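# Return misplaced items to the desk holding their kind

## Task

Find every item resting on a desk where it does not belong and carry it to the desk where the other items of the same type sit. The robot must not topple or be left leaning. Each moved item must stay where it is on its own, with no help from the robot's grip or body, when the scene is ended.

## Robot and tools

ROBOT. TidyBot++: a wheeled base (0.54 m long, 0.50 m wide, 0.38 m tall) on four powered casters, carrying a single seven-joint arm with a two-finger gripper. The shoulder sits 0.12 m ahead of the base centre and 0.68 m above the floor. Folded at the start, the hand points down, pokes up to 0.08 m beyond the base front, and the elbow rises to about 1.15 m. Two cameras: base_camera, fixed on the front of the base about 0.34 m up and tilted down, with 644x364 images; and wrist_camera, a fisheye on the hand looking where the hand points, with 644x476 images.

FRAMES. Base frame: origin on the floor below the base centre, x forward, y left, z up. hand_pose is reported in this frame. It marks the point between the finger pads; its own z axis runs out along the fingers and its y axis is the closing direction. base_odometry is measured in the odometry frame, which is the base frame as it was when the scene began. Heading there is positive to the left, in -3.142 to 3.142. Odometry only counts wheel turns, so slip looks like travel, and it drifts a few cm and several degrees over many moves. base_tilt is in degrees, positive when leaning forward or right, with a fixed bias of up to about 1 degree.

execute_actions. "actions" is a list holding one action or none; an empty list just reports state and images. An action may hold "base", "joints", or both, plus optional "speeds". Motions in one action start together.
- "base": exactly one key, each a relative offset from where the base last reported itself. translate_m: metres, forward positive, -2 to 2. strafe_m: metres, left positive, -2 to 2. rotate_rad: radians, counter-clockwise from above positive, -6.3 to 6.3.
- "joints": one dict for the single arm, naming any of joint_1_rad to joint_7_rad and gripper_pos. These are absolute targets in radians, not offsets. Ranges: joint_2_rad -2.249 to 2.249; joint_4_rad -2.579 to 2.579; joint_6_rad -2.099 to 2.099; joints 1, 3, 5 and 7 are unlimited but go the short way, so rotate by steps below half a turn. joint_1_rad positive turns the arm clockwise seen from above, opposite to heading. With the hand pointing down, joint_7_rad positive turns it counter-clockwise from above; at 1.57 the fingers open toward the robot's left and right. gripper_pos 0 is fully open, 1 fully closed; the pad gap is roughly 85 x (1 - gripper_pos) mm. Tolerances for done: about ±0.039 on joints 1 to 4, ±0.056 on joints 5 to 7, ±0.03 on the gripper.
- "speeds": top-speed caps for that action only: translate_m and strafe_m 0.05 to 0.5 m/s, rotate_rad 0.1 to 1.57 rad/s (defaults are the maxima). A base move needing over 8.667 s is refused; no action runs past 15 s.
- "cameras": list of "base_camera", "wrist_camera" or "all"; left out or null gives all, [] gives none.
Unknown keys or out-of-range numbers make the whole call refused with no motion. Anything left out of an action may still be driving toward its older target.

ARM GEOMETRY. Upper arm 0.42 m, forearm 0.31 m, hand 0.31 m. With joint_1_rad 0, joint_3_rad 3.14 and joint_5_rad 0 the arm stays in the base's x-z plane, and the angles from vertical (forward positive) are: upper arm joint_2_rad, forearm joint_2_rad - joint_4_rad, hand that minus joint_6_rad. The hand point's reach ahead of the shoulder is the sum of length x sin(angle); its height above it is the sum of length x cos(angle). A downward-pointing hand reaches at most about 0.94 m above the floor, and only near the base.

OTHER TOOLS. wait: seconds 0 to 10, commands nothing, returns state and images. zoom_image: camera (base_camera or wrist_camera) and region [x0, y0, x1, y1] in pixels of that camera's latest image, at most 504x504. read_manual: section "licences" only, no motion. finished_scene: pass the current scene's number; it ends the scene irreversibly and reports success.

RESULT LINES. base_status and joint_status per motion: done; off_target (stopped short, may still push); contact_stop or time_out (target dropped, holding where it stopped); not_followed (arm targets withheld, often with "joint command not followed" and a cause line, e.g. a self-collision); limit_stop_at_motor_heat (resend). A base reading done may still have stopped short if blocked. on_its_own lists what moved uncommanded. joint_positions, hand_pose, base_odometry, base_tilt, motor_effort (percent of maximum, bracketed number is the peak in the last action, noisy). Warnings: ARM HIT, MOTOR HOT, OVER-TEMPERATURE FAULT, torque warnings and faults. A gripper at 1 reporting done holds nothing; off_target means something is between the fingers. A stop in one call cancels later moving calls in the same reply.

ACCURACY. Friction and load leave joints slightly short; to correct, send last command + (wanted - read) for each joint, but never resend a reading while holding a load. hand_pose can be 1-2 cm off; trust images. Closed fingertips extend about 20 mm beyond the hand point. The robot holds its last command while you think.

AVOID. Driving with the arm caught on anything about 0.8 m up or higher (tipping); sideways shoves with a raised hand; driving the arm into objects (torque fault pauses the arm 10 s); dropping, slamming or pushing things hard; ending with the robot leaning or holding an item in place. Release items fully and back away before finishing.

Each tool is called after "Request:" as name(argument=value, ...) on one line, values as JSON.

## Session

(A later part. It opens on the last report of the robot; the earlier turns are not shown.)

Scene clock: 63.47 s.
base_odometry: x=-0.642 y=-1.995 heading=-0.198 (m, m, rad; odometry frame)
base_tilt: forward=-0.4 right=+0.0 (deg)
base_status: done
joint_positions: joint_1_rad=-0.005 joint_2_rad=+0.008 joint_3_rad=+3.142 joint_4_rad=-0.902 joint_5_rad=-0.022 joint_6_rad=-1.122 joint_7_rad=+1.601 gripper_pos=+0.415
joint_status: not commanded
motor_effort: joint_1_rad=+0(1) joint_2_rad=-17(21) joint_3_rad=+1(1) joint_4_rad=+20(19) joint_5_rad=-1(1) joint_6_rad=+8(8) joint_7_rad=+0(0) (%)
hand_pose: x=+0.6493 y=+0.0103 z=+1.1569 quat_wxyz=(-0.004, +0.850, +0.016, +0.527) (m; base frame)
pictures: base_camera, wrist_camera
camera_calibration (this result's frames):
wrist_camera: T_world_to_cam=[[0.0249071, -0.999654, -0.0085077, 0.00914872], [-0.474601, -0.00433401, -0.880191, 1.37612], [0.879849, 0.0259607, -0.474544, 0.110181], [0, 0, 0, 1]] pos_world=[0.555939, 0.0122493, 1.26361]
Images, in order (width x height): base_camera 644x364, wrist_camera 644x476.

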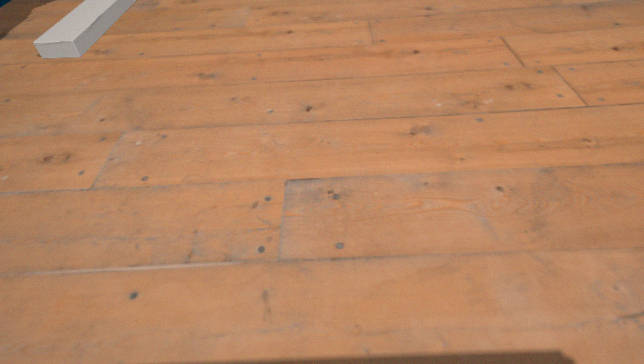

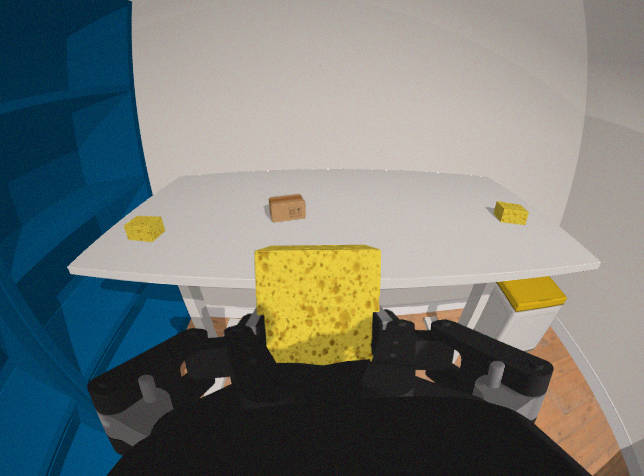

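Request:
zoom_image(camera="wrist_camera", region=[230, 160, 350, 250])

Region (230, 160, 350, 250) of wrist_camera's 644x476 image, scaled by 4.200; it fills the top 378 rows of this view, and the rest is white.

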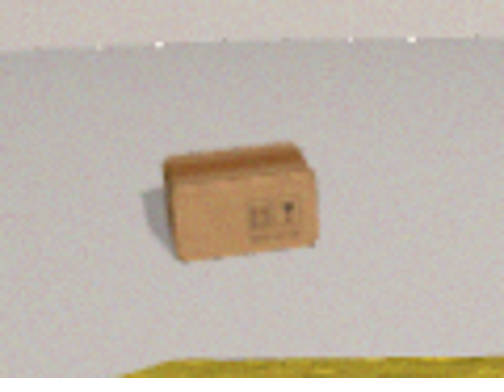

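Request:
execute_actions(actions=[{"base": {"translate_m": 0.35}}])

Scene clock: 69.87 s.
base_odometry: x=-0.298 y=-2.063 heading=-0.197 (m, m, rad; odometry frame)
base_tilt: forward=-0.5 right=-0.1 (deg)
base_status: done
joint_positions: joint_1_rad=-0.005 joint_2_rad=+0.008 joint_3_rad=+3.142 joint_4_rad=-0.902 joint_5_rad=-0.022 joint_6_rad=-1.122 joint_7_rad=+1.601 gripper_pos=+0.415
joint_status: not commanded
motor_effort: joint_1_rad=+0(1) joint_2_rad=-18(21) joint_3_rad=+0(1) joint_4_rad=+19(19) joint_5_rad=-1(2) joint_6_rad=+8(8) joint_7_rad=+0(0) (%)
hand_pose: x=+0.6492 y=+0.0103 z=+1.1570 quat_wxyz=(-0.004, +0.850, +0.016, +0.527) (m; base frame)
pictures: base_camera, wrist_camera
camera_calibration (this result's frames):
wrist_camera: T_world_to_cam=[[0.0249082, -0.999654, -0.00850505, 0.00914676], [-0.474483, -0.00433342, -0.880254, 1.37615], [0.879912, 0.025961, -0.474427, 0.110093], [0, 0, 0, 1]] pos_world=[0.555861, 0.0122489, 1.26367]
Images, in order (width x height): base_camera 644x364, wrist_camera 644x476.

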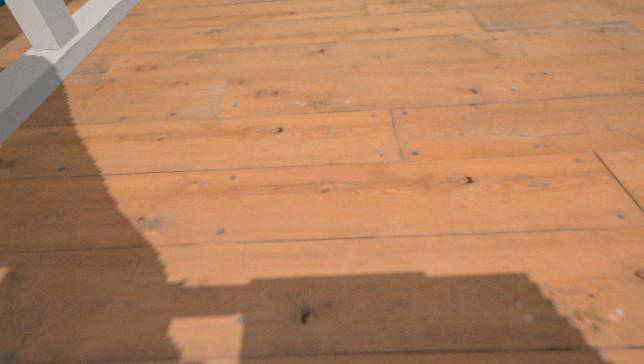

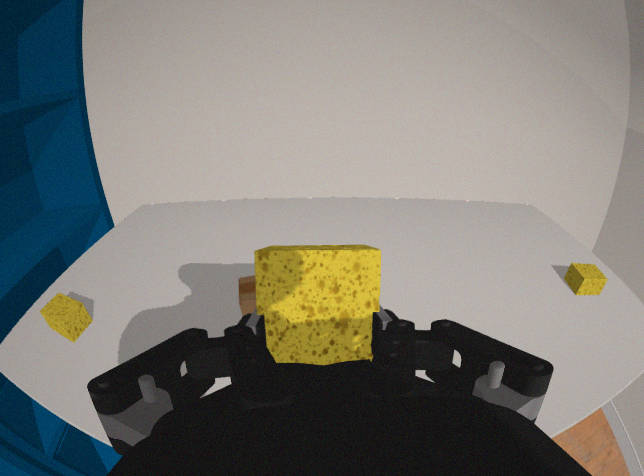

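Request:
execute_actions(actions=[{"base": {"strafe_m": -0.25}, "joints": {"joint_2_rad": 0.2, "joint_4_rad": -0.56, "joint_6_rad": -2.05, "joint_7_rad": 1.56, "gripper_pos": 1.0}}])

Scene clock: 74.50 s.
base_odometry: x=-0.347 y=-2.308 heading=-0.197 (m, m, rad; odometry frame)
base_tilt: forward=-0.4 right=-0.1 (deg)
base_status: done
joint_positions: joint_1_rad=-0.003 joint_2_rad=+0.191 joint_3_rad=+3.141 joint_4_rad=-0.577 joint_5_rad=-0.022 joint_6_rad=-2.022 joint_7_rad=+1.593 gripper_pos=+0.415
joint_status: gripper_pos off_target (ended at +0.415, target +1.000); the others done
motor_effort: joint_1_rad=-1(3) joint_2_rad=-19(21) joint_3_rad=+0(3) joint_4_rad=+13(19) joint_5_rad=-1(2) joint_6_rad=+3(8) joint_7_rad=+0(0) (%)
hand_pose: x=+0.5244 y=+0.0086 z=+1.0288 quat_wxyz=(-0.007, +0.984, +0.019, +0.175) (m; base frame)
pictures: base_camera, wrist_camera
camera_calibration (this result's frames):
wrist_camera: T_world_to_cam=[[0.0210601, -0.99965, -0.0159854, 0.0192128], [-0.949539, -0.0149946, -0.313289, 0.86999], [0.31294, 0.0217767, -0.949523, 0.945268], [0, 0, 0, 1]] pos_world=[0.529873, 0.0116665, 1.17042]
Images, in order (width x height): base_camera 644x364, wrist_camera 644x476.

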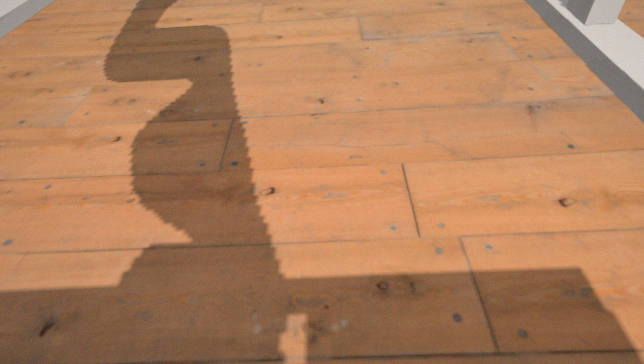

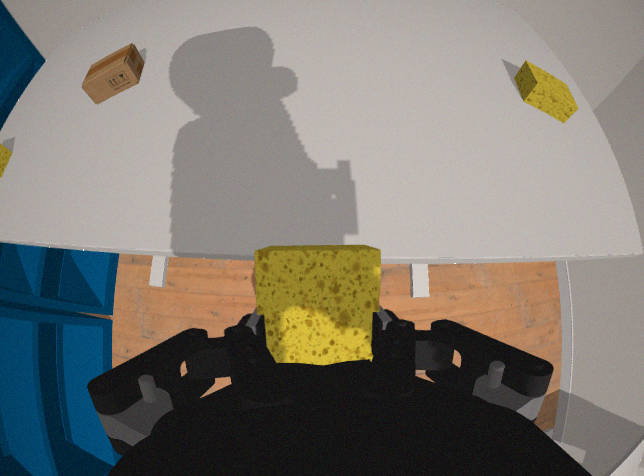

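Request:
zoom_image(camera="wrist_camera", region=[60, 30, 260, 300])

Region (60, 30, 260, 300) of wrist_camera's 644x476 image, scaled by 1.867; it fills the left 373 columns of this view, and the rest is white.

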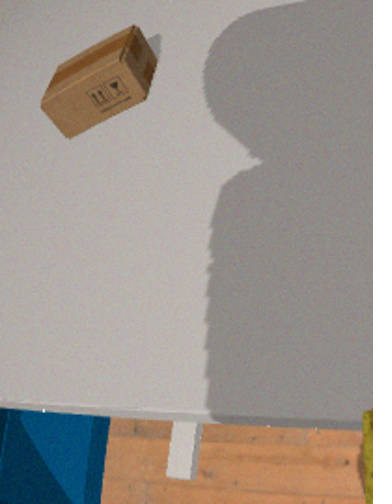

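Request:
execute_actions(actions=[{"base": {"translate_m": 0.22}, "speeds": {"translate_m": 0.2}}])

Scene clock: 82.43 s.
base_odometry: x=-0.131 y=-2.352 heading=-0.197 (m, m, rad; odometry frame)
base_tilt: forward=-0.5 right=-0.1 (deg)
base_status: done
joint_positions: joint_1_rad=-0.003 joint_2_rad=+0.201 joint_3_rad=+3.141 joint_4_rad=-0.575 joint_5_rad=-0.022 joint_6_rad=-2.022 joint_7_rad=+1.593 gripper_pos=+0.415
joint_status: not commanded
motor_effort: joint_1_rad=-1(1) joint_2_rad=-20(22) joint_3_rad=-1(1) joint_4_rad=+15(15) joint_5_rad=-1(1) joint_6_rad=+3(3) joint_7_rad=+0(0) (%)
hand_pose: x=+0.5281 y=+0.0086 z=+1.0254 quat_wxyz=(-0.007, +0.985, +0.019, +0.171) (m; base frame)
pictures: base_camera, wrist_camera
camera_calibration (this result's frames):
wrist_camera: T_world_to_cam=[[0.0209335, -0.999651, -0.0161294, 0.0193046], [-0.951993, -0.0150022, -0.305752, 0.866034], [0.305403, 0.0217555, -0.951975, 0.947342], [0, 0, 0, 1]] pos_world=[0.534733, 0.0116804, 1.16695]
Images, in order (width x height): base_camera 644x364, wrist_camera 644x476.

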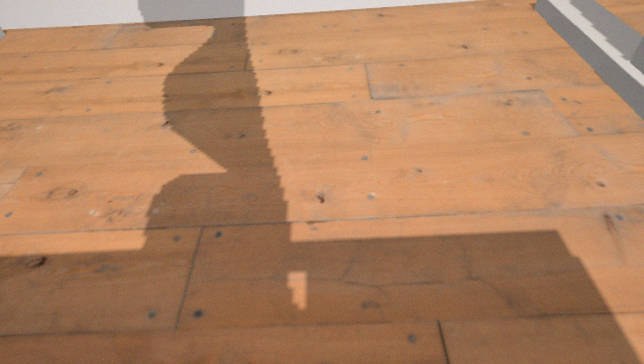

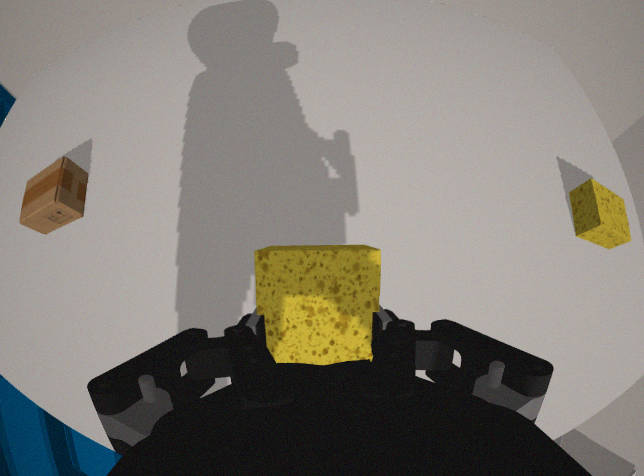

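Request:
execute_actions(actions=[{"joints": {"joint_4_rad": -0.655, "joint_6_rad": -2.095}}], cameras=["wrist_camera"])

Scene clock: 83.90 s.
base_odometry: x=-0.131 y=-2.352 heading=-0.197 (m, m, rad; odometry frame)
base_tilt: forward=-0.5 right=-0.1 (deg)
base_status: not commanded
joint_positions: joint_1_rad=-0.003 joint_2_rad=+0.198 joint_3_rad=+3.141 joint_4_rad=-0.630 joint_5_rad=-0.022 joint_6_rad=-2.046 joint_7_rad=+1.592 gripper_pos=+0.415
joint_status: all done
joint sent to its limit — the command would take joint_6_rad past its lower limit, so that joint was sent only as far as its limit.
motor_effort: joint_1_rad=-1(1) joint_2_rad=-17(20) joint_3_rad=+0(1) joint_4_rad=+11(15) joint_5_rad=-1(1) joint_6_rad=-2(9) joint_7_rad=+0(0) (%)
hand_pose: x=+0.5158 y=+0.0085 z=+1.0066 quat_wxyz=(-0.008, +0.991, +0.018, +0.133) (m; base frame)
pictures: wrist_camera
camera_calibration (this result's frames):
wrist_camera: T_world_to_cam=[[0.0195799, -0.99966, -0.0172331, 0.0209617], [-0.97257, -0.0150477, -0.232122, 0.784996], [0.231783, 0.0213053, -0.972534, 0.991885], [0, 0, 0, 1]] pos_world=[0.533151, 0.0116345, 1.14722]
Images, in order (width x height): wrist_camera 644x476.

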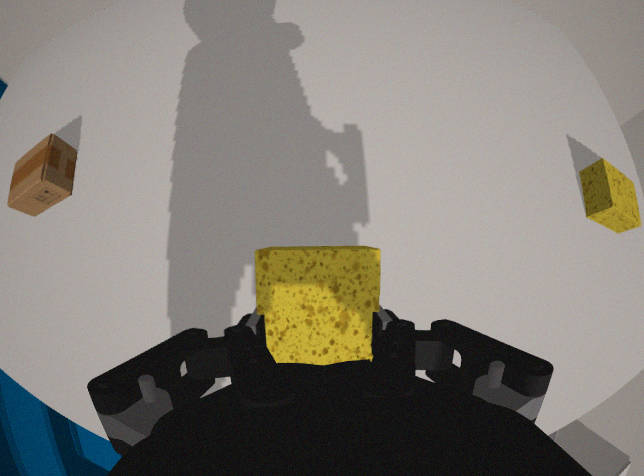

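Request:
execute_actions(actions=[{"joints": {"joint_4_rad": -0.695}}], cameras=["wrist_camera"])

Scene clock: 85.00 s.
base_odometry: x=-0.131 y=-2.352 heading=-0.197 (m, m, rad; odometry frame)
base_tilt: forward=-0.5 right=+0.0 (deg)
base_status: not commanded
joint_positions: joint_1_rad=-0.003 joint_2_rad=+0.197 joint_3_rad=+3.141 joint_4_rad=-0.635 joint_5_rad=-0.022 joint_6_rad=-2.044 joint_7_rad=+1.592 gripper_pos=+0.415
joint_status: joint_4_rad off_target (ended at -0.635, target -0.695)
motor_effort: joint_1_rad=+0(0) joint_2_rad=-17(18) joint_3_rad=+0(1) joint_4_rad=+5(9) joint_5_rad=-1(1) joint_6_rad=-9(11) joint_7_rad=+0(0) (%)
hand_pose: x=+0.5153 y=+0.0085 z=+1.0060 quat_wxyz=(-0.008, +0.991, +0.018, +0.133) (m; base frame)
pictures: wrist_camera
camera_calibration (this result's frames):
wrist_camera: T_world_to_cam=[[0.0194565, -0.999661, -0.017296, 0.0210895], [-0.972863, -0.0149399, -0.230901, 0.783369], [0.230564, 0.0213191, -0.972824, 0.992316], [0, 0, 0, 1]] pos_world=[0.532907, 0.0116306, 1.14659]
Images, in order (width x height): wrist_camera 644x476.

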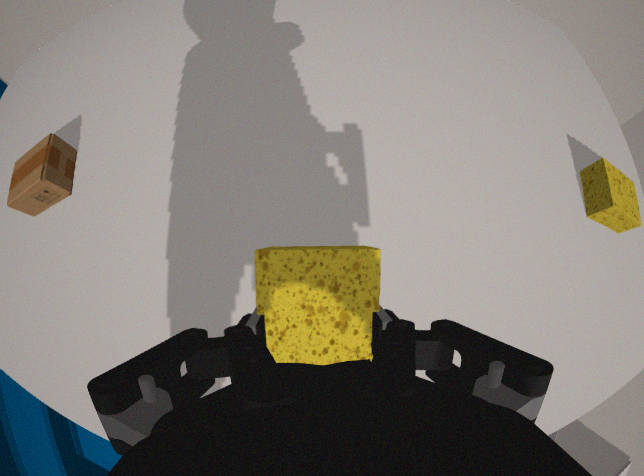

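Request:
execute_actions(actions=[{"joints": {"joint_4_rad": -0.635, "gripper_pos": 0.0}}], cameras=["wrist_camera"])

Scene clock: 86.70 s.
base_odometry: x=-0.131 y=-2.352 heading=-0.197 (m, m, rad; odometry frame)
base_tilt: forward=-0.5 right=+0.0 (deg)
base_status: not commanded
joint_positions: joint_1_rad=-0.003 joint_2_rad=+0.197 joint_3_rad=+3.141 joint_4_rad=-0.631 joint_5_rad=-0.022 joint_6_rad=-2.056 joint_7_rad=+1.592 gripper_pos=+0.000
joint_status: all done
motor_effort: joint_1_rad=+0(0) joint_2_rad=-20(20) joint_3_rad=+0(1) joint_4_rad=+14(15) joint_5_rad=+0(1) joint_6_rad=+2(10) joint_7_rad=+0(0) (%)
hand_pose: x=+0.5121 y=+0.0085 z=+1.0061 quat_wxyz=(-0.008, +0.991, +0.018, +0.129) (m; base frame)
pictures: wrist_camera
camera_calibration (this result's frames):
wrist_camera: T_world_to_cam=[[0.0195033, -0.999661, -0.0172589, 0.0210483], [-0.974745, -0.0151705, -0.222803, 0.773041], [0.222465, 0.0211685, -0.974711, 0.99929], [0, 0, 0, 1]] pos_world=[0.530801, 0.0116152, 1.14662]
Images, in order (width x height): wrist_camera 644x476.

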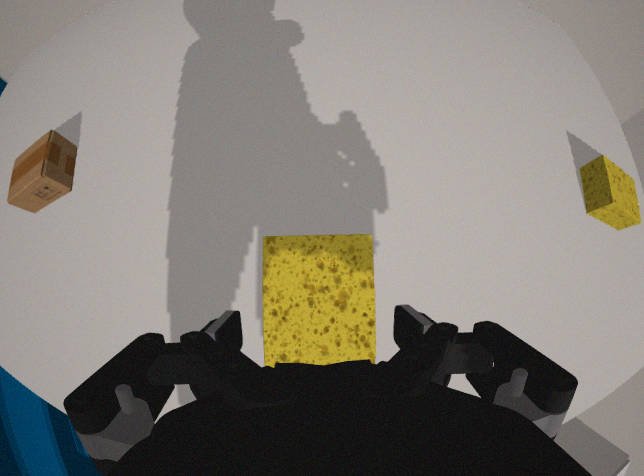

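Request:
zoom_image(camera="wrist_camera", region=[0, 100, 120, 230])

Region (0, 100, 120, 230) of wrist_camera's 644x476 image, scaled by 3.877; it fills the left 465 columns of this view, and the rest is white.

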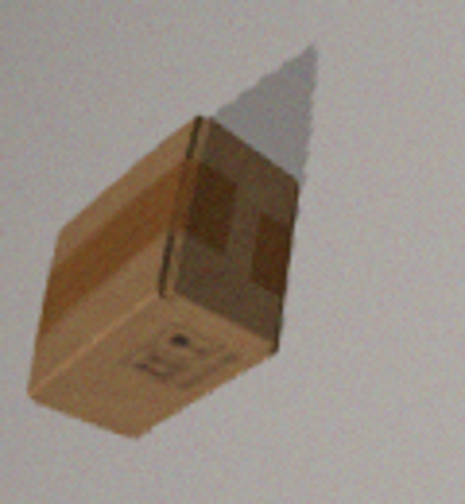

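Request:
execute_actions(actions=[{"joints": {"joint_2_rad": 0.25, "joint_4_rad": -0.32}}], cameras=[])

Request:
execute_actions(actions=[{"base": {"strafe_m": 0.285}, "joints": {"joint_1_rad": 0.0, "joint_2_rad": 0.31, "joint_6_rad": -2.02, "joint_7_rad": 0.28}}])

Scene clock: 93.63 s.
base_odometry: x=-0.131 y=-2.352 heading=-0.197 (m, m, rad; odometry frame)
base_tilt: forward=-0.5 right=-0.1 (deg)
base_status: not commanded
joint_positions: joint_1_rad=-0.003 joint_2_rad=+0.232 joint_3_rad=+3.141 joint_4_rad=-0.333 joint_5_rad=-0.022 joint_6_rad=-2.056 joint_7_rad=+1.592 gripper_pos=+0.000
joint_status: all done
motor_effort: joint_1_rad=-1(1) joint_2_rad=-19(20) joint_3_rad=+0(1) joint_4_rad=+13(15) joint_5_rad=-1(1) joint_6_rad=+4(4) joint_7_rad=+0(0) (%)
hand_pose: x=+0.5390 y=+0.0085 z=+1.0865 quat_wxyz=(-0.006, +0.966, +0.019, +0.257) (m; base frame)
pictures: none
No camera images: the call's "cameras" was empty. Leave "cameras" out to get every camera's image.

Scene clock: 95.53 s.
base_odometry: x=-0.075 y=-2.072 heading=-0.198 (m, m, rad; odometry frame)
base_tilt: forward=-0.5 right=-0.1 (deg)
base_status: done
joint_positions: joint_1_rad=-0.003 joint_2_rad=+0.297 joint_3_rad=+3.141 joint_4_rad=-0.333 joint_5_rad=-0.021 joint_6_rad=-2.056 joint_7_rad=+0.289 gripper_pos=+0.000
joint_status: all done
motor_effort: joint_1_rad=+0(3) joint_2_rad=-22(23) joint_3_rad=-1(1) joint_4_rad=+12(12) joint_5_rad=+0(0) joint_6_rad=+3(4) joint_7_rad=+0(1) (%)
hand_pose: x=+0.5643 y=+0.0088 z=+1.0585 quat_wxyz=(-0.142, +0.786, -0.575, +0.176) (m; base frame)
pictures: base_camera, wrist_camera
camera_calibration (this result's frames):
wrist_camera: T_world_to_cam=[[-0.85945, -0.278207, -0.42889, 0.946637], [-0.273162, 0.959061, -0.0747244, 0.274354], [0.432121, 0.0529348, -0.900261, 0.841312], [0, 0, 0, 1]] pos_world=[0.524982, -0.0442951, 1.1839]
Images, in order (width x height): base_camera 644x364, wrist_camera 644x476.

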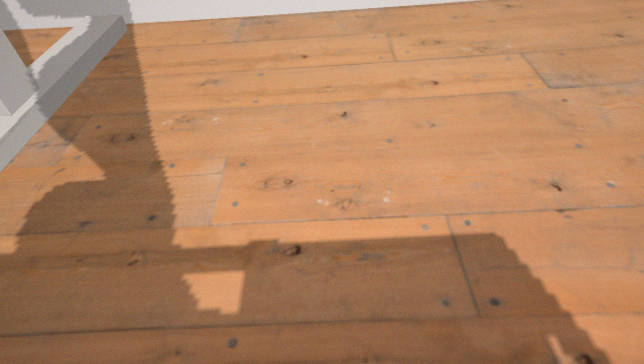

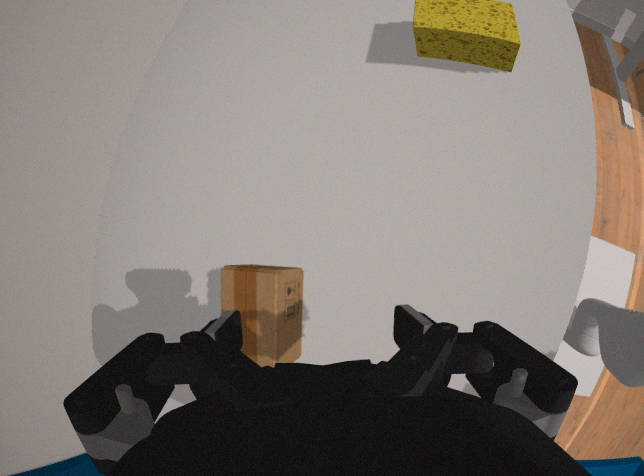

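Request:
zoom_image(camera="wrist_camera", region=[190, 240, 430, 380])

Region (190, 240, 430, 380) of wrist_camera's 644x476 image, scaled by 2.100; it fills the top 294 rows of this view, and the rest is white.

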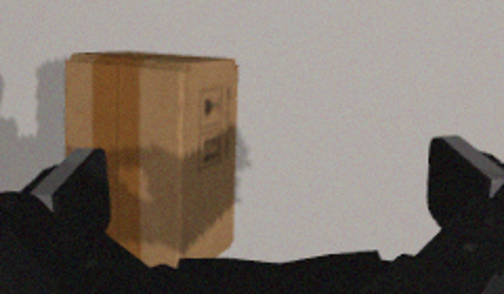

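Request:
execute_actions(actions=[{"base": {"strafe_m": 0.03}, "joints": {"joint_2_rad": 0.345, "joint_4_rad": -0.385, "joint_6_rad": -1.909}}], cameras=["wrist_camera"])

Scene clock: 100.33 s.
base_odometry: x=-0.069 y=-2.043 heading=-0.198 (m, m, rad; odometry frame)
base_tilt: forward=-0.4 right=-0.1 (deg)
base_status: done
joint_positions: joint_1_rad=-0.005 joint_2_rad=+0.341 joint_3_rad=+3.141 joint_4_rad=-0.373 joint_5_rad=-0.021 joint_6_rad=-1.940 joint_7_rad=+0.289 gripper_pos=+0.000
joint_status: all done
motor_effort: joint_1_rad=+0(2) joint_2_rad=-25(26) joint_3_rad=-1(2) joint_4_rad=+14(14) joint_5_rad=-1(0) joint_6_rad=+4(4) joint_7_rad=+0(0) (%)
hand_pose: x=+0.6115 y=+0.0101 z=+1.0408 quat_wxyz=(-0.152, +0.783, -0.573, +0.188) (m; base frame)
pictures: wrist_camera
camera_calibration (this result's frames):
wrist_camera: T_world_to_cam=[[-0.845254, -0.277195, -0.456846, 1.00034], [-0.270557, 0.959252, -0.0814494, 0.29017], [0.460808, 0.0547576, -0.885809, 0.772313], [0, 0, 0, 1]] pos_world=[0.56816, -0.0433479, 1.16476]
Images, in order (width x height): wrist_camera 644x476.

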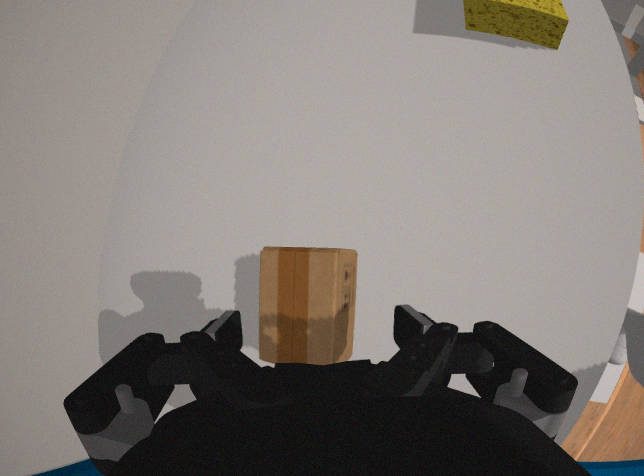

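Request:
zoom_image(camera="wrist_camera", region=[210, 220, 430, 380])

Region (210, 220, 430, 380) of wrist_camera's 644x476 image, scaled by 2.291; it fills the top 367 rows of this view, and the rest is white.

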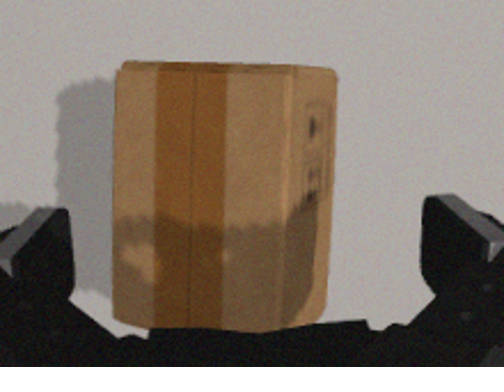

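Request:
execute_actions(actions=[{"joints": {"joint_2_rad": 0.405}}], cameras=["wrist_camera"])

Scene clock: 103.50 s.
base_odometry: x=-0.069 y=-2.043 heading=-0.198 (m, m, rad; odometry frame)
base_tilt: forward=-0.5 right=-0.1 (deg)
base_status: not commanded
joint_positions: joint_1_rad=-0.005 joint_2_rad=+0.403 joint_3_rad=+3.141 joint_4_rad=-0.375 joint_5_rad=-0.021 joint_6_rad=-1.940 joint_7_rad=+0.289 gripper_pos=+0.000
joint_status: all done
motor_effort: joint_1_rad=+0(1) joint_2_rad=-27(29) joint_3_rad=+0(1) joint_4_rad=+15(15) joint_5_rad=-1(1) joint_6_rad=+3(4) joint_7_rad=+0(0) (%)
hand_pose: x=+0.6324 y=+0.0102 z=+1.0091 quat_wxyz=(-0.133, +0.789, -0.578, +0.163) (m; base frame)
pictures: wrist_camera
camera_calibration (this result's frames):
wrist_camera: T_world_to_cam=[[-0.872632, -0.277329, -0.401997, 0.965524], [-0.275205, 0.959229, -0.0643534, 0.278833], [0.403455, 0.0544748, -0.913377, 0.798699], [0, 0, 0, 1]] pos_world=[0.597044, -0.0432057, 1.13559]
Images, in order (width x height): wrist_camera 644x476.

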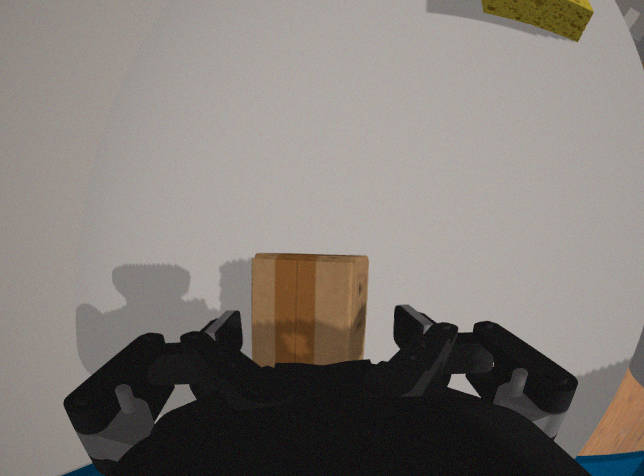

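Request:
execute_actions(actions=[])

Scene clock: 104.27 s.
base_odometry: x=-0.069 y=-2.043 heading=-0.198 (m, m, rad; odometry frame)
base_tilt: forward=-0.4 right=+0.0 (deg)
base_status: not commanded
joint_positions: joint_1_rad=-0.005 joint_2_rad=+0.403 joint_3_rad=+3.141 joint_4_rad=-0.375 joint_5_rad=-0.021 joint_6_rad=-1.940 joint_7_rad=+0.289 gripper_pos=+0.000
joint_status: all done
motor_effort: joint_1_rad=+0(1) joint_2_rad=-27(29) joint_3_rad=+0(1) joint_4_rad=+14(15) joint_5_rad=-1(1) joint_6_rad=+3(4) joint_7_rad=+0(0) (%)
hand_pose: x=+0.6324 y=+0.0102 z=+1.0091 quat_wxyz=(-0.133, +0.789, -0.578, +0.163) (m; base frame)
pictures: base_camera, wrist_camera
camera_calibration (this result's frames):
wrist_camera: T_world_to_cam=[[-0.872632, -0.277329, -0.401997, 0.965524], [-0.275205, 0.959229, -0.0643533, 0.278833], [0.403455, 0.0544749, -0.913377, 0.798699], [0, 0, 0, 1]] pos_world=[0.597044, -0.0432056, 1.13559]
Images, in order (width x height): base_camera 644x364, wrist_camera 644x476.

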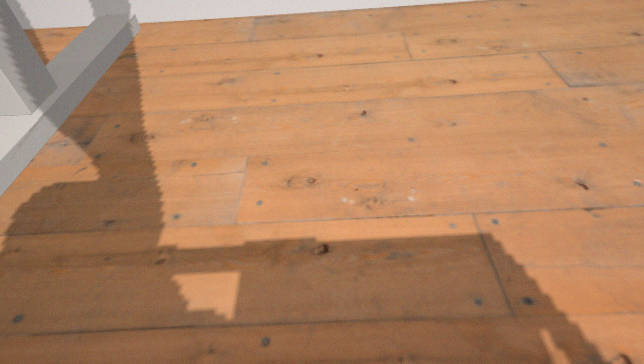

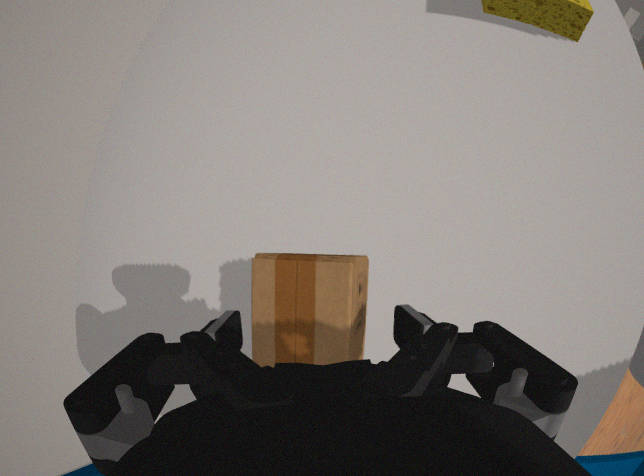

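Request:
execute_actions(actions=[{"joints": {"gripper_pos": 1.0}}])

Scene clock: 105.43 s.
base_odometry: x=-0.069 y=-2.043 heading=-0.198 (m, m, rad; odometry frame)
base_tilt: forward=-0.4 right=-0.1 (deg)
base_status: not commanded
joint_positions: joint_1_rad=-0.005 joint_2_rad=+0.379 joint_3_rad=+3.141 joint_4_rad=-0.369 joint_5_rad=-0.021 joint_6_rad=-1.924 joint_7_rad=+0.289 gripper_pos=+0.999
joint_status: all done
motor_effort: joint_1_rad=-1(3) joint_2_rad=-22(27) joint_3_rad=-1(2) joint_4_rad=+11(14) joint_5_rad=-1(1) joint_6_rad=+2(4) joint_7_rad=+0(0) (%)
hand_pose: x=+0.6294 y=+0.0102 z=+1.0257 quat_wxyz=(-0.147, +0.784, -0.575, +0.181) (m; base frame)
pictures: base_camera, wrist_camera
camera_calibration (this result's frames):
wrist_camera: T_world_to_cam=[[-0.853148, -0.276918, -0.442102, 0.998436], [-0.27171, 0.959329, -0.0765586, 0.289369], [0.445322, 0.0548079, -0.893692, 0.768477], [0, 0, 0, 1]] pos_world=[0.588219, -0.0432332, 1.15035]
Images, in order (width x height): base_camera 644x364, wrist_camera 644x476.

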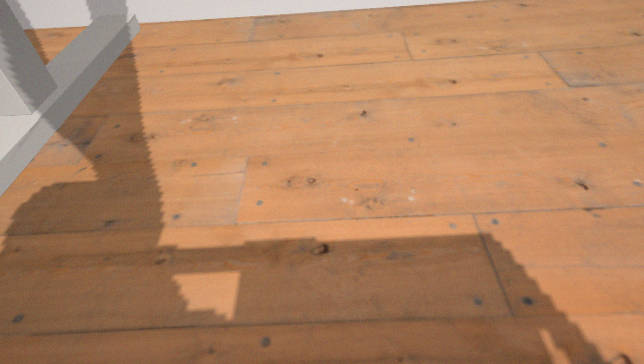

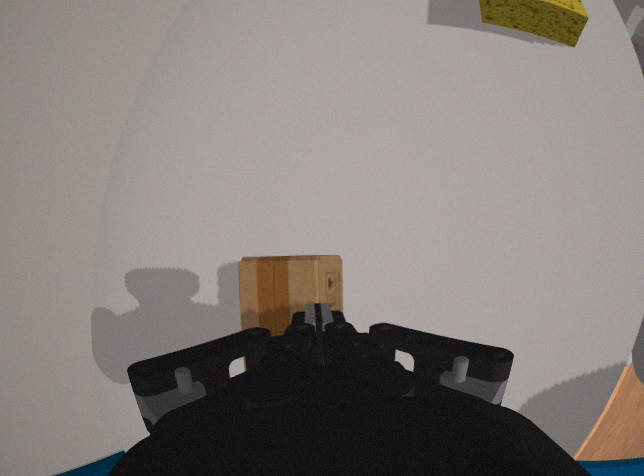

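Request:
zoom_image(camera="wrist_camera", region=[200, 220, 440, 380])

Region (200, 220, 440, 380) of wrist_camera's 644x476 image, scaled by 2.100.

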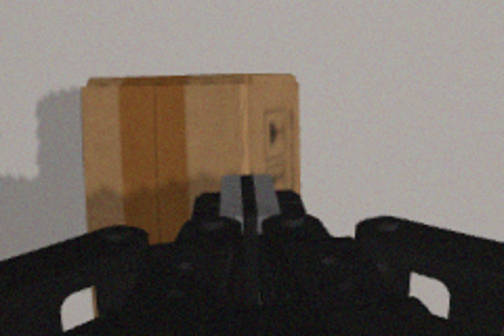

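Request:
execute_actions(actions=[{"joints": {"joint_2_rad": 0.32, "joint_4_rad": -0.31, "joint_6_rad": -2.08, "gripper_pos": 0.0}}])

Scene clock: 112.70 s.
base_odometry: x=-0.069 y=-2.043 heading=-0.198 (m, m, rad; odometry frame)
base_tilt: forward=-0.5 right=-0.1 (deg)
base_status: not commanded
joint_positions: joint_1_rad=-0.005 joint_2_rad=+0.320 joint_3_rad=+3.141 joint_4_rad=-0.322 joint_5_rad=-0.021 joint_6_rad=-2.050 joint_7_rad=+0.289 gripper_pos=+0.000
joint_status: all done
motor_effort: joint_1_rad=+1(0) joint_2_rad=-23(30) joint_3_rad=-1(0) joint_4_rad=+13(16) joint_5_rad=-1(1) joint_6_rad=+3(3) joint_7_rad=+0(0) (%)
hand_pose: x=+0.5748 y=+0.0096 z=+1.0524 quat_wxyz=(-0.140, +0.787, -0.575, +0.173) (m; base frame)
pictures: base_camera, wrist_camera
camera_calibration (this result's frames):
wrist_camera: T_world_to_cam=[[-0.86179, -0.279362, -0.423408, 0.948826], [-0.274955, 0.958689, -0.0729016, 0.275192], [0.426283, 0.0535923, -0.903001, 0.837517], [0, 0, 0, 1]] pos_world=[0.536336, -0.0436424, 1.17808]
Images, in order (width x height): base_camera 644x364, wrist_camera 644x476.

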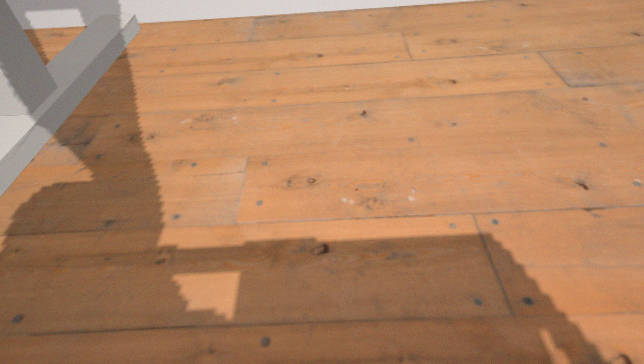

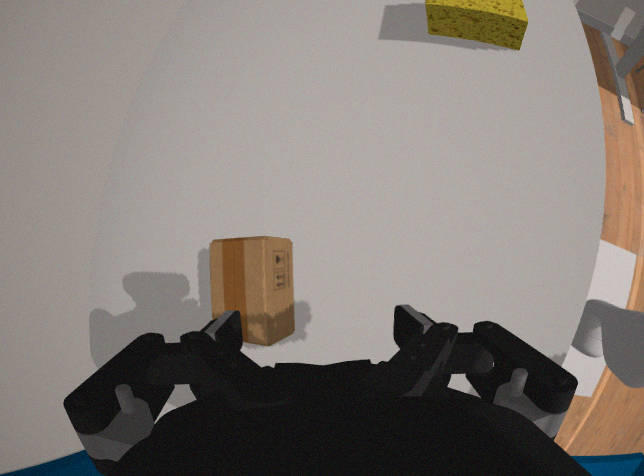

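Request:
zoom_image(camera="wrist_camera", region=[180, 220, 340, 360])

Region (180, 220, 340, 360) of wrist_camera's 644x476 image, scaled by 3.150; it fills the top 441 rows of this view, and the rest is white.

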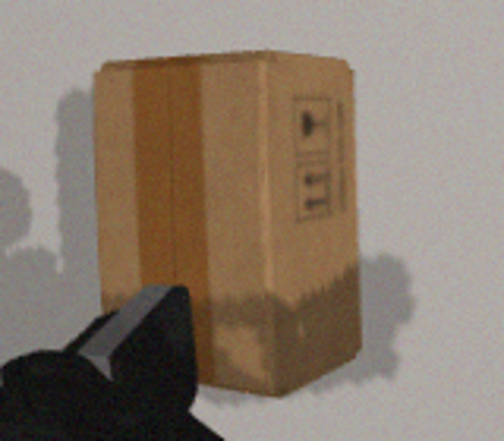

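Request:
execute_actions(actions=[{"base": {"translate_m": 0.064}}])

Scene clock: 115.70 s.
base_odometry: x=-0.006 y=-2.055 heading=-0.197 (m, m, rad; odometry frame)
base_tilt: forward=-0.5 right=-0.1 (deg)
base_status: done
joint_positions: joint_1_rad=-0.005 joint_2_rad=+0.326 joint_3_rad=+3.141 joint_4_rad=-0.322 joint_5_rad=-0.021 joint_6_rad=-2.050 joint_7_rad=+0.289 gripper_pos=+0.000
joint_status: not commanded
motor_effort: joint_1_rad=-1(1) joint_2_rad=-22(27) joint_3_rad=+0(1) joint_4_rad=+13(13) joint_5_rad=-1(1) joint_6_rad=+3(4) joint_7_rad=+0(0) (%)
hand_pose: x=+0.5768 y=+0.0096 z=+1.0501 quat_wxyz=(-0.139, +0.787, -0.576, +0.171) (m; base frame)
pictures: base_camera, wrist_camera
camera_calibration (this result's frames):
wrist_camera: T_world_to_cam=[[-0.863907, -0.279373, -0.419064, 0.946227], [-0.275319, 0.958687, -0.071543, 0.274347], [0.421739, 0.0535697, -0.905134, 0.839404], [0, 0, 0, 1]] pos_world=[0.538976, -0.0436295, 1.17593]
Images, in order (width x height): base_camera 644x364, wrist_camera 644x476.

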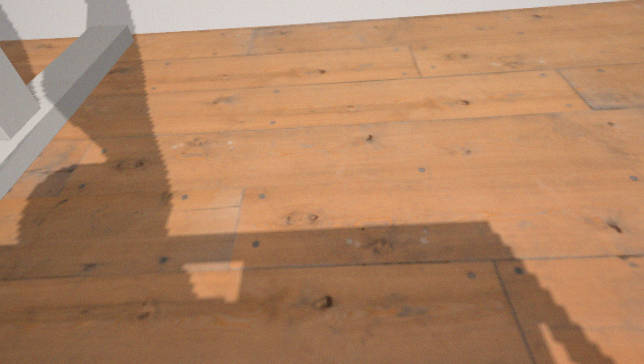

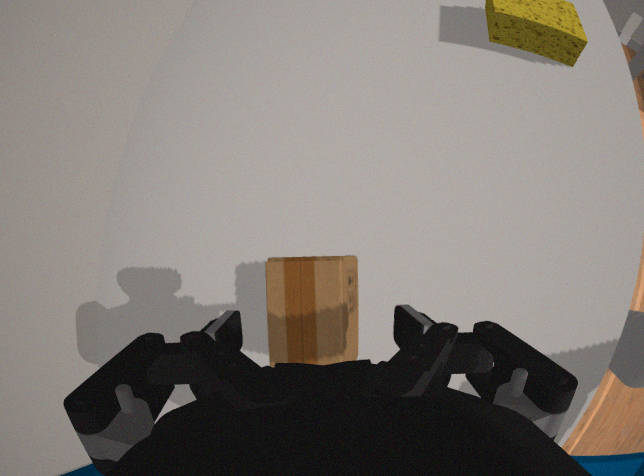

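Request:
execute_actions(actions=[{"joints": {"joint_2_rad": 0.395, "joint_4_rad": -0.395}}])

Scene clock: 117.73 s.
base_odometry: x=-0.006 y=-2.055 heading=-0.197 (m, m, rad; odometry frame)
base_tilt: forward=-0.4 right=-0.1 (deg)
base_status: not commanded
joint_positions: joint_1_rad=-0.005 joint_2_rad=+0.398 joint_3_rad=+3.141 joint_4_rad=-0.384 joint_5_rad=-0.021 joint_6_rad=-2.050 joint_7_rad=+0.289 gripper_pos=+0.000
joint_status: all done
motor_effort: joint_1_rad=-2(1) joint_2_rad=-26(29) joint_3_rad=-1(0) joint_4_rad=+13(15) joint_5_rad=+0(1) joint_6_rad=+2(3) joint_7_rad=+0(0) (%)
hand_pose: x=+0.5981 y=+0.0097 z=+0.9964 quat_wxyz=(-0.099, +0.797, -0.584, +0.118) (m; base frame)
pictures: base_camera, wrist_camera
camera_calibration (this result's frames):
wrist_camera: T_world_to_cam=[[-0.912248, -0.279617, -0.299361, 0.851812], [-0.282468, 0.958651, -0.0346544, 0.243795], [0.296673, 0.0529465, -0.95351, 0.904777], [0, 0, 0, 1]] pos_world=[0.577506, -0.043438, 1.12616]
Images, in order (width x height): base_camera 644x364, wrist_camera 644x476.

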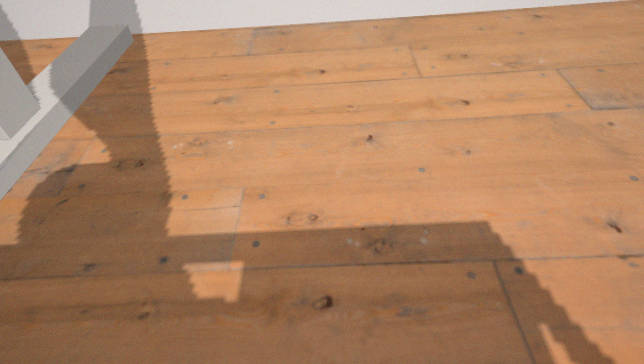

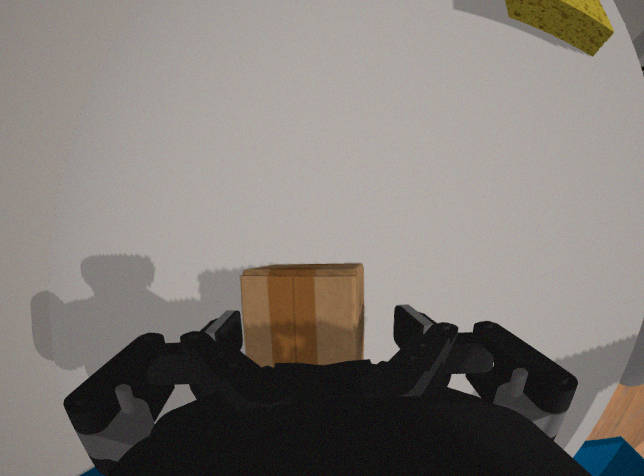

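Request:
zoom_image(camera="wrist_camera", region=[190, 240, 450, 380])

Region (190, 240, 450, 380) of wrist_camera's 644x476 image, scaled by 1.938; it fills the top 271 rows of this view, and the rest is white.

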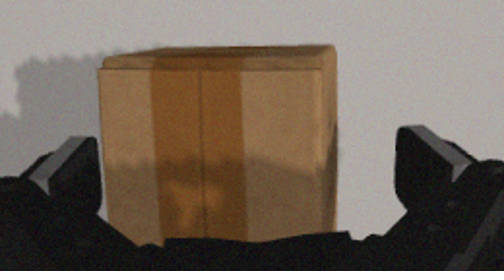

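Request:
execute_actions(actions=[{"joints": {"gripper_pos": 1.0}}])

Scene clock: 119.27 s.
base_odometry: x=-0.006 y=-2.055 heading=-0.197 (m, m, rad; odometry frame)
base_tilt: forward=-0.4 right=-0.1 (deg)
base_status: not commanded
joint_positions: joint_1_rad=-0.005 joint_2_rad=+0.391 joint_3_rad=+3.141 joint_4_rad=-0.388 joint_5_rad=-0.021 joint_6_rad=-2.050 joint_7_rad=+0.289 gripper_pos=+0.329
joint_status: gripper_pos off_target (ended at +0.329, target +1.000)
motor_effort: joint_1_rad=+0(1) joint_2_rad=-25(27) joint_3_rad=+0(0) joint_4_rad=+14(15) joint_5_rad=-1(0) joint_6_rad=+2(3) joint_7_rad=+0(0) (%)
hand_pose: x=+0.5956 y=+0.0097 z=+0.9985 quat_wxyz=(-0.100, +0.797, -0.584, +0.119) (m; base frame)
pictures: base_camera, wrist_camera
camera_calibration (this result's frames):
wrist_camera: T_world_to_cam=[[-0.911319, -0.279614, -0.302182, 0.852392], [-0.282361, 0.958651, -0.0355131, 0.243957], [0.299617, 0.0529605, -0.952589, 0.904888], [0, 0, 0, 1]] pos_world=[0.574565, -0.0434524, 1.12823]
Images, in order (width x height): base_camera 644x364, wrist_camera 644x476.

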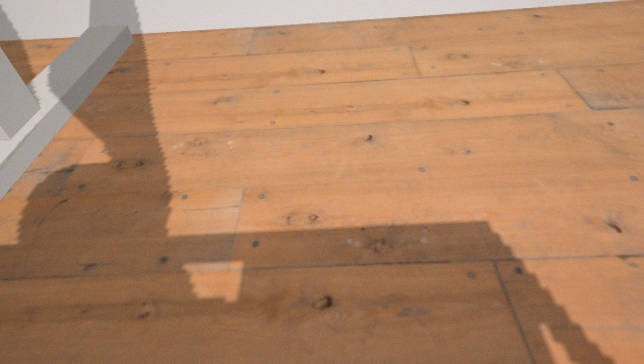

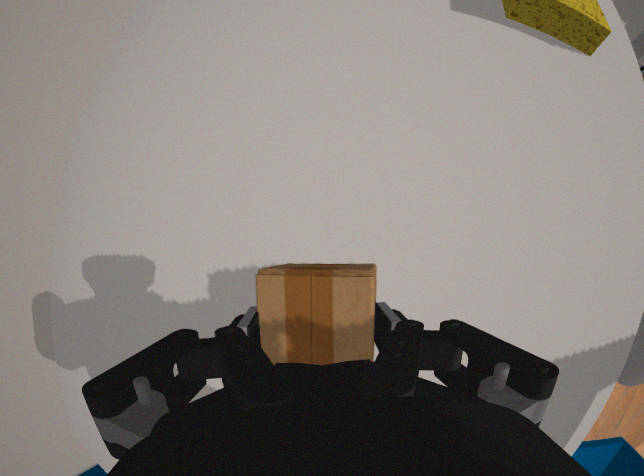

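Request:
execute_actions(actions=[{"joints": {"joint_2_rad": 0.29, "joint_4_rad": -0.33}}])

Request:
execute_actions(actions=[{"base": {"translate_m": -0.5}}])

Scene clock: 122.13 s.
base_odometry: x=-0.006 y=-2.055 heading=-0.197 (m, m, rad; odometry frame)
base_tilt: forward=-0.5 right=-0.1 (deg)
base_status: not commanded
joint_positions: joint_1_rad=-0.005 joint_2_rad=+0.290 joint_3_rad=+3.141 joint_4_rad=-0.343 joint_5_rad=-0.021 joint_6_rad=-2.050 joint_7_rad=+0.289 gripper_pos=+0.329
joint_status: all done
motor_effort: joint_1_rad=+0(1) joint_2_rad=-23(30) joint_3_rad=+0(1) joint_4_rad=+13(16) joint_5_rad=-1(1) joint_6_rad=+4(4) joint_7_rad=+0(0) (%)
hand_pose: x=+0.5627 y=+0.0095 z=+1.0595 quat_wxyz=(-0.143, +0.786, -0.575, +0.177) (m; base frame)
pictures: base_camera, wrist_camera
camera_calibration (this result's frames):
wrist_camera: T_world_to_cam=[[-0.857522, -0.279344, -0.431999, 0.948155], [-0.274216, 0.958692, -0.0755987, 0.274902], [0.435272, 0.0536337, -0.8987, 0.839445], [0, 0, 0, 1]] pos_world=[0.52306, -0.0437072, 1.18479]
Images, in order (width x height): base_camera 644x364, wrist_camera 644x476.

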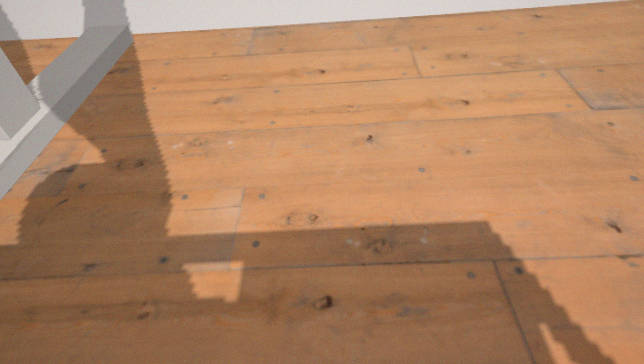

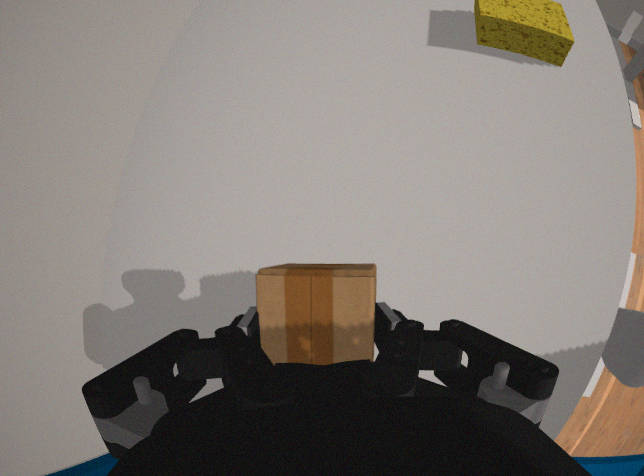

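Scene clock: 124.57 s.
base_odometry: x=-0.497 y=-1.957 heading=-0.198 (m, m, rad; odometry frame)
base_tilt: forward=-0.5 right=-0.1 (deg)
base_status: done
joint_positions: joint_1_rad=-0.005 joint_2_rad=+0.287 joint_3_rad=+3.141 joint_4_rad=-0.342 joint_5_rad=-0.021 joint_6_rad=-2.051 joint_7_rad=+0.289 gripper_pos=+0.329
joint_status: not commanded
motor_effort: joint_1_rad=+0(4) joint_2_rad=-22(26) joint_3_rad=-2(3) joint_4_rad=+13(14) joint_5_rad=-1(2) joint_6_rad=+4(4) joint_7_rad=+0(0) (%)
hand_pose: x=+0.5617 y=+0.0092 z=+1.0608 quat_wxyz=(-0.144, +0.786, -0.575, +0.178) (m; base frame)
pictures: base_camera, wrist_camera
camera_calibration (this result's frames):
wrist_camera: T_world_to_cam=[[-0.856566, -0.27888, -0.43419, 0.949515], [-0.27336, 0.958858, -0.0765915, 0.275545], [0.437687, 0.0530847, -0.897559, 0.838428], [0, 0, 0, 1]] pos_world=[0.521676, -0.0439152, 1.18591]
Images, in order (width x height): base_camera 644x364, wrist_camera 644x476.

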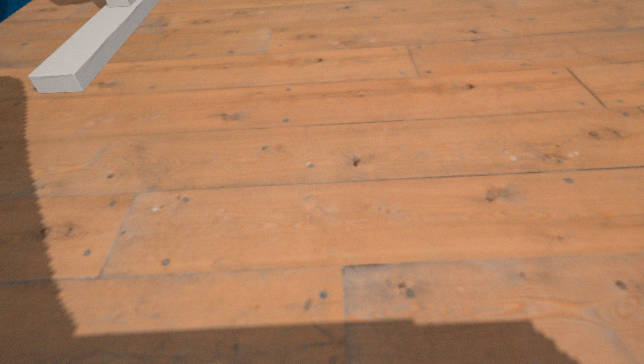

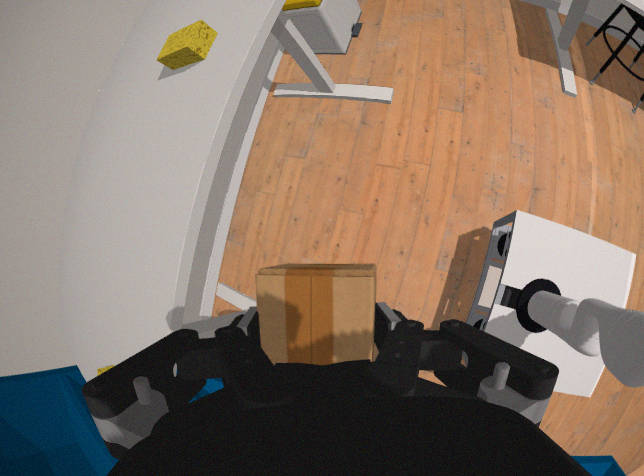

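Request:
execute_actions(actions=[{"joints": {"joint_2_rad": -0.3, "joint_4_rad": -1.7, "joint_6_rad": -1.74}}])

Scene clock: 128.17 s.
base_odometry: x=-0.497 y=-1.957 heading=-0.198 (m, m, rad; odometry frame)
base_tilt: forward=-0.5 right=-0.1 (deg)
base_status: not commanded
joint_positions: joint_1_rad=-0.005 joint_2_rad=-0.285 joint_3_rad=+3.141 joint_4_rad=-1.689 joint_5_rad=-0.021 joint_6_rad=-1.778 joint_7_rad=+0.289 gripper_pos=+0.329
joint_status: all done
motor_effort: joint_1_rad=+1(1) joint_2_rad=-5(22) joint_3_rad=+0(0) joint_4_rad=+17(17) joint_5_rad=-1(0) joint_6_rad=-1(3) joint_7_rad=+0(0) (%)
hand_pose: x=+0.2982 y=+0.0086 z=+0.8270 quat_wxyz=(+0.004, +0.804, -0.594, -0.022) (m; base frame)
pictures: base_camera, wrist_camera
camera_calibration (this result's frames):
wrist_camera: T_world_to_cam=[[-0.961184, -0.274215, 0.0305321, 0.268963], [-0.271928, 0.960226, 0.0634048, 0.0700074], [-0.0467043, 0.0526411, -0.997521, 0.971066], [0, 0, 0, 1]] pos_world=[0.322913, -0.0445873, 0.956007]
Images, in order (width x height): base_camera 644x364, wrist_camera 644x476.

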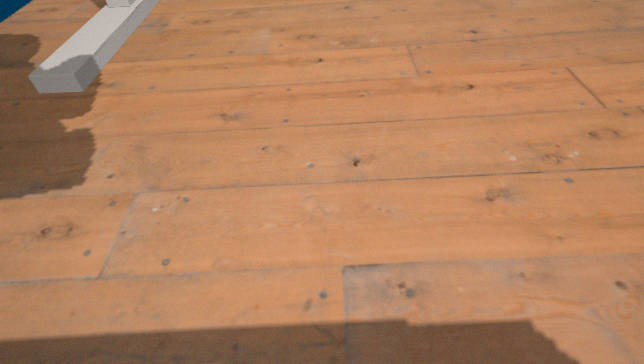

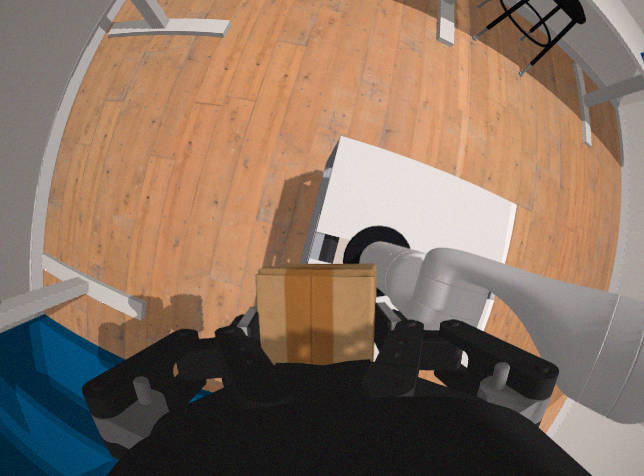

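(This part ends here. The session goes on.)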